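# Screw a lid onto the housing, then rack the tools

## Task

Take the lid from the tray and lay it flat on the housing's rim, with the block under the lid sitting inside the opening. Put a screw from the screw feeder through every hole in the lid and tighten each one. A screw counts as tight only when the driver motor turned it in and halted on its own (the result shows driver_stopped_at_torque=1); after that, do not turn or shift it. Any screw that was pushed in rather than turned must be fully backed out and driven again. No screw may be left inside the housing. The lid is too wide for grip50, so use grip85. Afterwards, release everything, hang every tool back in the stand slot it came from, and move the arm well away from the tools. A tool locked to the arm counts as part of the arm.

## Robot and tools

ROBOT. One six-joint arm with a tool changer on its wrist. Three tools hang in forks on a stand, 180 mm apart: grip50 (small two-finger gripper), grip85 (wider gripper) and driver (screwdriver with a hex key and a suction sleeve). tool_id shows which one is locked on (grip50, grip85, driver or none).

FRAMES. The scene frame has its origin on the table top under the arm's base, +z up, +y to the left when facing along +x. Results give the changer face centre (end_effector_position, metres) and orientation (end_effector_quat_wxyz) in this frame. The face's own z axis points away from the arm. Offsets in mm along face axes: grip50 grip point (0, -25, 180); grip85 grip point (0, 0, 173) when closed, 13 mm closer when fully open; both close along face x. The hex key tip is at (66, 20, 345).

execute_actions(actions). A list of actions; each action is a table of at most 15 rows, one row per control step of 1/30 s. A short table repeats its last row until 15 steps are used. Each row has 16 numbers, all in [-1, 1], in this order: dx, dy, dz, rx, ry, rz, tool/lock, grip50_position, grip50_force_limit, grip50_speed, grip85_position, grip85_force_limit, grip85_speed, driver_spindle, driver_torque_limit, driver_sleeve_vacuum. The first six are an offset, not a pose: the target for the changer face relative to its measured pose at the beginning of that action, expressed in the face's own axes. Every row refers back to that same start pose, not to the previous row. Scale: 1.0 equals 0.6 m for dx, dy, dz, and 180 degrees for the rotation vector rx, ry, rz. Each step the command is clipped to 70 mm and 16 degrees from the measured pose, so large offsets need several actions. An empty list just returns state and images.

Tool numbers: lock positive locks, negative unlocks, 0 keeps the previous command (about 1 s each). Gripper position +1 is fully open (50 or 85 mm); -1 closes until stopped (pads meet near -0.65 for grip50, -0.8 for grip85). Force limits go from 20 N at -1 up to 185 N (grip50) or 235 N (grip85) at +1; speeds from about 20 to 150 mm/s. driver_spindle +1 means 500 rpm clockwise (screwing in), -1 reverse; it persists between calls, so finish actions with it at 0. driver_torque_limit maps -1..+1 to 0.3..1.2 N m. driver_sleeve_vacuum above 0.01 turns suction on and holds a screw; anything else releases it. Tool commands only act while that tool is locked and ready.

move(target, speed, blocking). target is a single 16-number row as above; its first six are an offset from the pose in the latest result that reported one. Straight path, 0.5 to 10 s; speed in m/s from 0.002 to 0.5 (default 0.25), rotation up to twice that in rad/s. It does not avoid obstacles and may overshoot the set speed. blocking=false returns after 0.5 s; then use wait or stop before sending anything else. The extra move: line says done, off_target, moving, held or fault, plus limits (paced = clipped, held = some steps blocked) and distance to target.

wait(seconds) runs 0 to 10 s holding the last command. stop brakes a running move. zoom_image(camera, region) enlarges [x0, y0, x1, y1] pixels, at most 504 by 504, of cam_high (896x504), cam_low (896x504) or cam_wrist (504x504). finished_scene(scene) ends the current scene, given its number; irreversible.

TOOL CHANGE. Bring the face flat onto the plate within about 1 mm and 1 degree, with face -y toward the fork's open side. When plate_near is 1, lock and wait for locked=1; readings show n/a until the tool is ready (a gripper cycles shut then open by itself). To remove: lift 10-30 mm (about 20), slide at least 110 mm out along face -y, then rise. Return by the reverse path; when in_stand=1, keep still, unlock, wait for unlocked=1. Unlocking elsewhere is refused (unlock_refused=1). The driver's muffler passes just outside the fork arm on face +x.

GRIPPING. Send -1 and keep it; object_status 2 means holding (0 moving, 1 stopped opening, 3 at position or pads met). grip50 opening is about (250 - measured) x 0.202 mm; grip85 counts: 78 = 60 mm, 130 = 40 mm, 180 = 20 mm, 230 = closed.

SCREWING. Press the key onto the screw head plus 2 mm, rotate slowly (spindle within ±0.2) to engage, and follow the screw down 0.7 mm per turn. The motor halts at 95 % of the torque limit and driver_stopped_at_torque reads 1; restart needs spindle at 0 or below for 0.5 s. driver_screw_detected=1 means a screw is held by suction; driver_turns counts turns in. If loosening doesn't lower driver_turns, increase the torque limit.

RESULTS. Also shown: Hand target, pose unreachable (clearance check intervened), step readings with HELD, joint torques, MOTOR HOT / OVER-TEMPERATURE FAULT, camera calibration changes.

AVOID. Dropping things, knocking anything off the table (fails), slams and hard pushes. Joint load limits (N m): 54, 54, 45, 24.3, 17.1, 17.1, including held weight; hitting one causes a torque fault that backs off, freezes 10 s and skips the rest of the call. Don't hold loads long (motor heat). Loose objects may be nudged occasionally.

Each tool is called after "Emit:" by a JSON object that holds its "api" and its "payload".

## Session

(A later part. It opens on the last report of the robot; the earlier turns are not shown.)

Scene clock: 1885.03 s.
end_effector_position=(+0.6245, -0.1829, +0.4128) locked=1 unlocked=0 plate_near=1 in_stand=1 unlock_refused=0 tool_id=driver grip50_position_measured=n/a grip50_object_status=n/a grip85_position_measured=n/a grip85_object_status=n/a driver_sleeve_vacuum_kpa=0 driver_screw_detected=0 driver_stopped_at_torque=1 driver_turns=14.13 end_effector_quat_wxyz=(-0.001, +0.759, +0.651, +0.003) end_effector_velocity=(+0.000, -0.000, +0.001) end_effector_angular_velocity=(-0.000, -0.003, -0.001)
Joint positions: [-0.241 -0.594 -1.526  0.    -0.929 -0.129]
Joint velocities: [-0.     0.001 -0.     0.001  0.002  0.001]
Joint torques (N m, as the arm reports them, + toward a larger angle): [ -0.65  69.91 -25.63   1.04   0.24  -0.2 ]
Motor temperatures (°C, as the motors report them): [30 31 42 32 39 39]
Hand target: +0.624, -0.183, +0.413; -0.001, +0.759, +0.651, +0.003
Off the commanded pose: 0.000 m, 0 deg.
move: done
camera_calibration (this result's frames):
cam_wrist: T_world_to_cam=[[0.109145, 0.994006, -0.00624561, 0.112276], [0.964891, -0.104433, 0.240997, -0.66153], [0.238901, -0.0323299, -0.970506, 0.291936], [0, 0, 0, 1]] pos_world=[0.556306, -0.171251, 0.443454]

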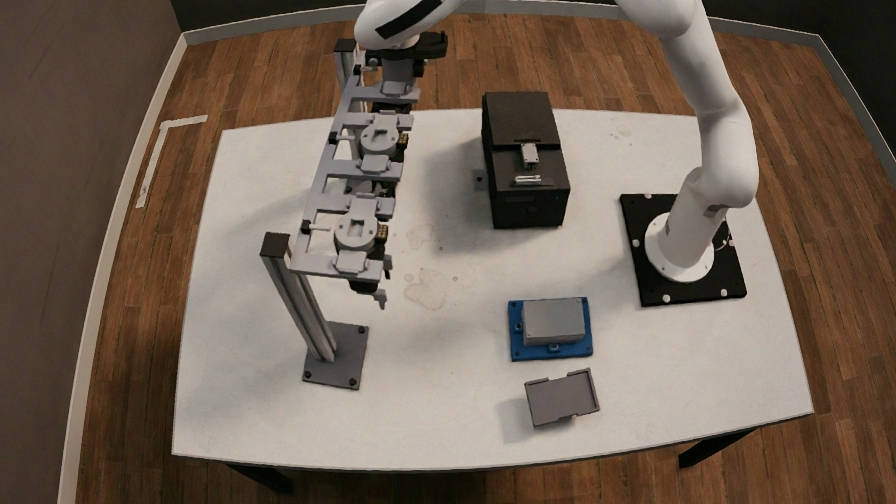

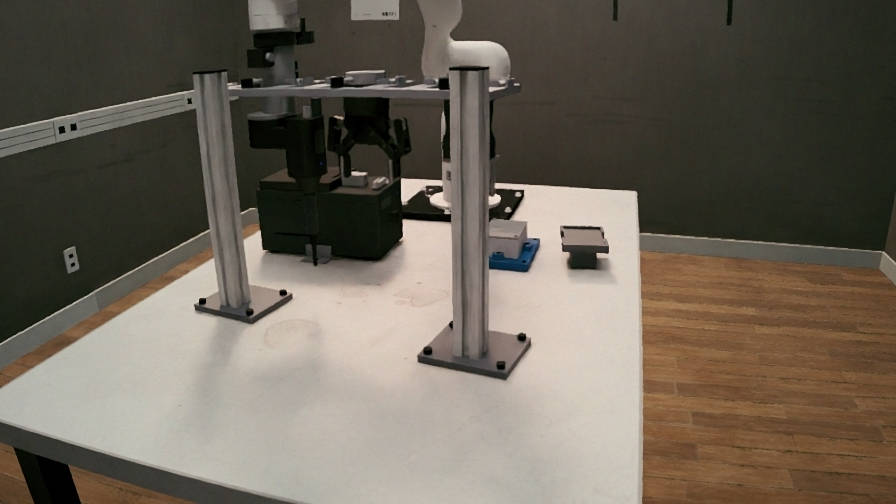

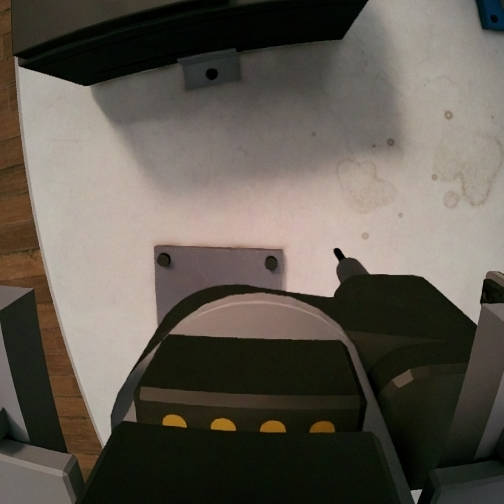

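Emit:
{"api": "execute_actions", "payload": {"actions": [[[0,0,0.0005,0,0,0,-1,0,0,0,0,0,0,0,0,0]],[[0,0,0,0,0,0,-1,0,0,0,0,0,0,0,0,0]],[[0,0,0,0,0,0,-1,0,0,0,0,0,0,0,0,0]]]}}

Scene clock: 1890.80 s.
end_effector_position=(+0.6246, -0.1829, +0.4130) locked=0 unlocked=1 plate_near=0 in_stand=1 unlock_refused=0 tool_id=none grip50_position_measured=n/a grip50_object_status=n/a grip85_position_measured=n/a grip85_object_status=n/a driver_sleeve_vacuum_kpa=n/a driver_screw_detected=n/a driver_stopped_at_torque=n/a driver_turns=n/a end_effector_quat_wxyz=(-0.000, +0.759, +0.651, +0.004) end_effector_velocity=(-0.000, -0.000, -0.000) end_effector_angular_velocity=(-0.001, +0.000, +0.000)
Joint positions: [-0.241 -0.594 -1.527  0.001 -0.929 -0.129]
Joint velocities: [-0.001  0.     0.001 -0.001  0.    -0.   ]
Joint torques (N m, as the arm reports them, + toward a larger angle): [ -1.18  47.2  -17.53   0.15   0.39  -0.29]
Motor temperatures (°C, as the motors report them): [30 31 42 32 39 39]
Hand target: +0.625, -0.183, +0.413; -0.000, +0.759, +0.651, +0.004
Off the commanded pose: 0.000 m, 0 deg.
Step readings (end_effector_position; steps 1 to 15: 1st action; 16 to 30: 2nd action; 31 to 45: 3rd action):
0: (+0.6245, -0.1829, +0.4128)
1: (+0.6243, -0.1828, +0.4121)
2: (+0.6243, -0.1828, +0.4121)
4: (+0.6243, -0.1828, +0.4121)
8: (+0.6244, -0.1829, +0.4123)
15: (+0.6245, -0.1829, +0.4129)
16: (+0.6246, -0.1828, +0.4130)
17: (+0.6246, -0.1828, +0.4130)
19: (+0.6246, -0.1828, +0.4131)
23: (+0.6246, -0.1828, +0.4131)
30: (+0.6246, -0.1829, +0.4130)
31: (+0.6246, -0.1829, +0.4130)
32: (+0.6246, -0.1829, +0.4130)
34: (+0.6246, -0.1829, +0.4130)
38: (+0.6246, -0.1829, +0.4130)
45: end_effector_position above
camera_calibration (this result's frames):
cam_wrist: T_world_to_cam=[[0.109233, 0.993997, -0.00620067, 0.112192], [0.964759, -0.104513, 0.241488, -0.661774], [0.239391, -0.0323606, -0.970384, 0.291723], [0, 0, 0, 1]] pos_world=[0.556362, -0.171242, 0.44359]

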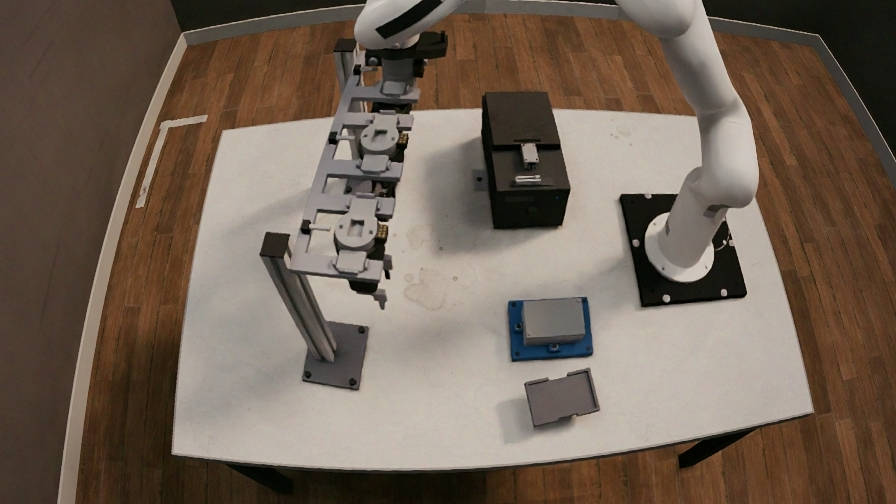

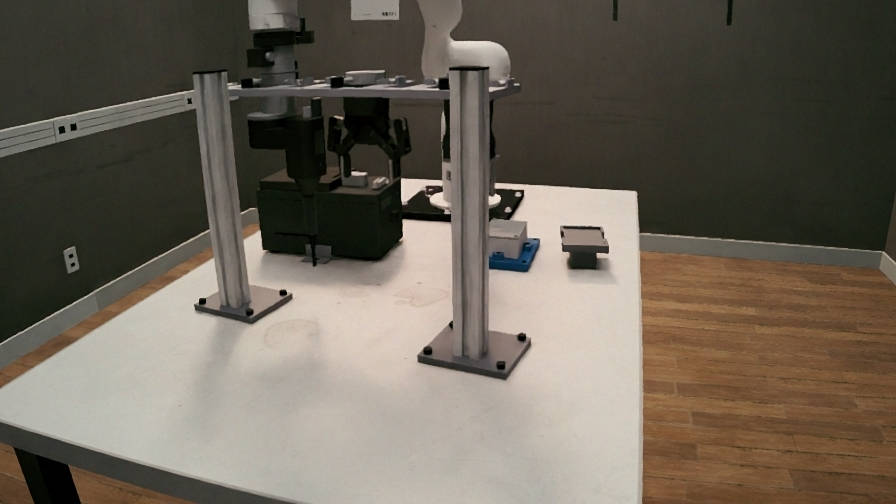

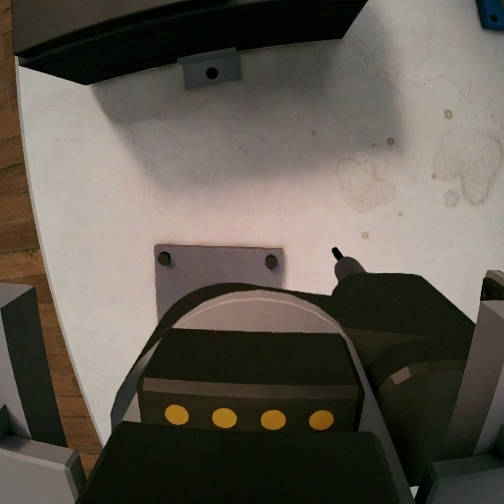

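Emit:
{"api": "move", "payload": {"target": [0,0,-0.12,0,0,0,0,0,0,0,0,0,0,0,0,0], "speed": 0.08}}

Emit:
{"api": "move", "payload": {"target": [0.15,-0.5,-0.08,0,0,0,0,0,0,0,0,0,0,0,0,0], "speed": 0.25}}

Scene clock: 1896.33 s.
end_effector_position=(+0.6243, -0.1831, +0.4847) locked=0 unlocked=1 plate_near=0 in_stand=0 unlock_refused=0 tool_id=none grip50_position_measured=n/a grip50_object_status=n/a grip85_position_measured=n/a grip85_object_status=n/a driver_sleeve_vacuum_kpa=n/a driver_screw_detected=n/a driver_stopped_at_torque=n/a driver_turns=n/a end_effector_quat_wxyz=(-0.001, +0.759, +0.651, +0.004) end_effector_velocity=(+0.000, +0.000, +0.001) end_effector_angular_velocity=(+0.001, +0.001, +0.000)
Joint positions: [-0.241 -0.549 -1.623  0.001 -1.071 -0.129]
Joint velocities: [ 0.    -0.    -0.003  0.001 -0.004  0.   ]
Joint torques (N m, as the arm reports them, + toward a larger angle): [ -0.81  45.94 -18.29  -0.08   0.12  -0.29]
Motor temperatures (°C, as the motors report them): [30 31 42 32 39 39]
Hand target: +0.624, -0.183, +0.485; -0.000, +0.759, +0.651, +0.004
Off the commanded pose: 0.000 m, 0 deg.
move: done
camera_calibration (this result's frames):
cam_wrist: T_world_to_cam=[[0.109025, 0.994021, -0.00602708, 0.112991], [0.964842, -0.104362, 0.241221, -0.67875], [0.23915, -0.0321143, -0.970451, 0.361621], [0, 0, 0, 1]] pos_world=[0.556087, -0.171538, 0.515345]

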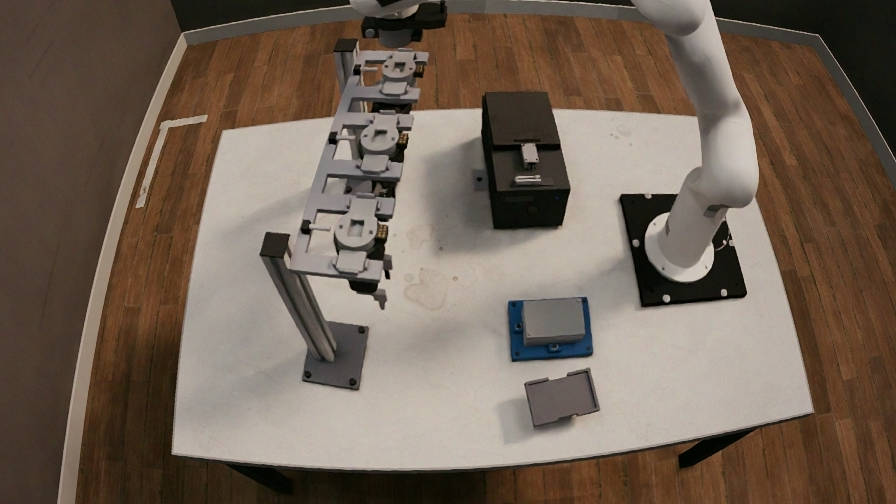

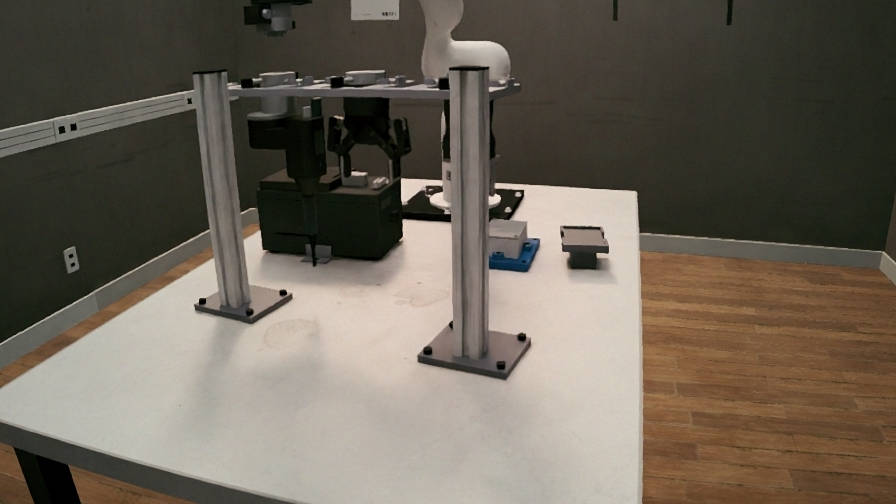

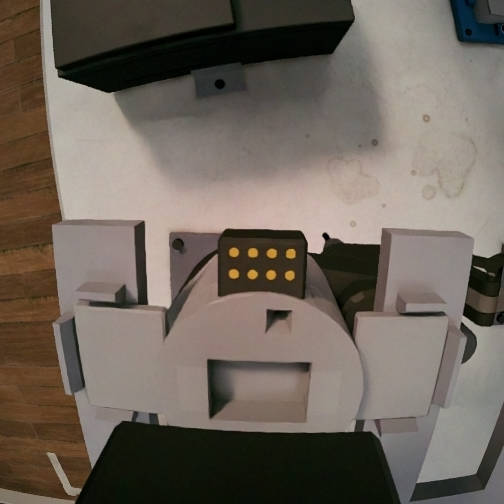

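Scene clock: 1898.13 s.
end_effector_position=(+0.3416, -0.0485, +0.5323) locked=0 unlocked=1 plate_near=0 in_stand=0 unlock_refused=0 tool_id=none grip50_position_measured=n/a grip50_object_status=n/a grip85_position_measured=n/a grip85_object_status=n/a driver_sleeve_vacuum_kpa=n/a driver_screw_detected=n/a driver_stopped_at_torque=n/a driver_turns=n/a end_effector_quat_wxyz=(-0.001, +0.759, +0.651, +0.003) end_effector_velocity=(-0.001, +0.001, +0.001) end_effector_angular_velocity=(-0.000, -0.000, +0.000)
Joint positions: [-0.092  0.265 -0.817  0.    -1.078  0.02 ]
Joint velocities: [ 0.001  0.004  0.002 -0.    -0.002  0.001]
Joint torques (N m, as the arm reports them, + toward a larger angle): [ -1.31   5.96 -18.26   0.35  -0.05  -0.31]
Motor temperatures (°C, as the motors report them): [30 31 41 32 39 39]
Hand target: +0.341, -0.048, +0.532; -0.001, +0.759, +0.651, +0.004
Off the commanded pose: 0.001 m, 0 deg.
move: done
camera_calibration (this result's frames):
cam_wrist: T_world_to_cam=[[0.109084, 0.994016, -0.00578314, 0.0100929], [0.964922, -0.10449, 0.240848, -0.403304], [0.238802, -0.0318529, -0.970546, 0.479843], [0, 0, 0, 1]] pos_world=[0.273469, -0.0368894, 0.562903]

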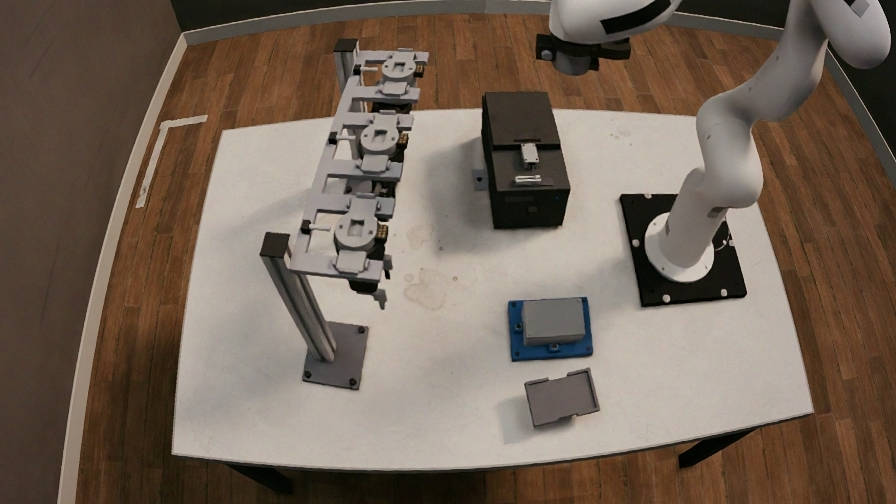

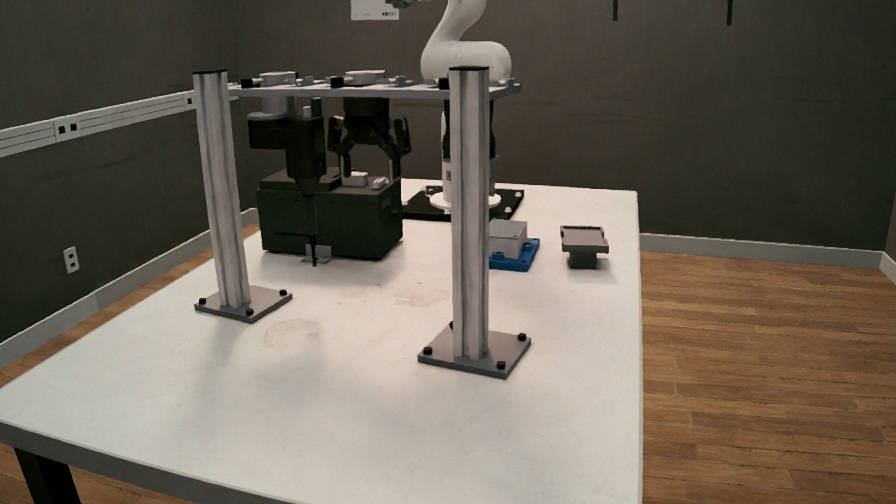

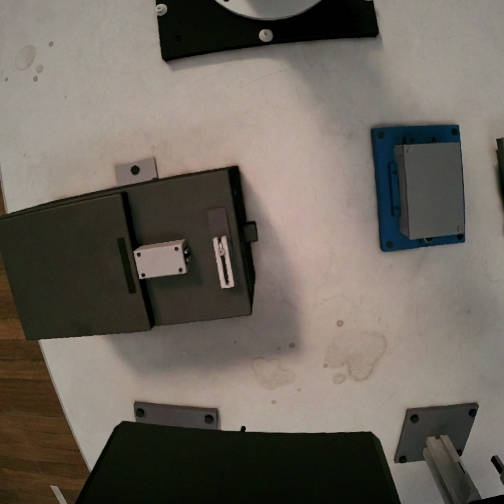

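Emit:
{"api": "finished_scene", "payload": {"scene": 1}}

The scene is finished: the task was done.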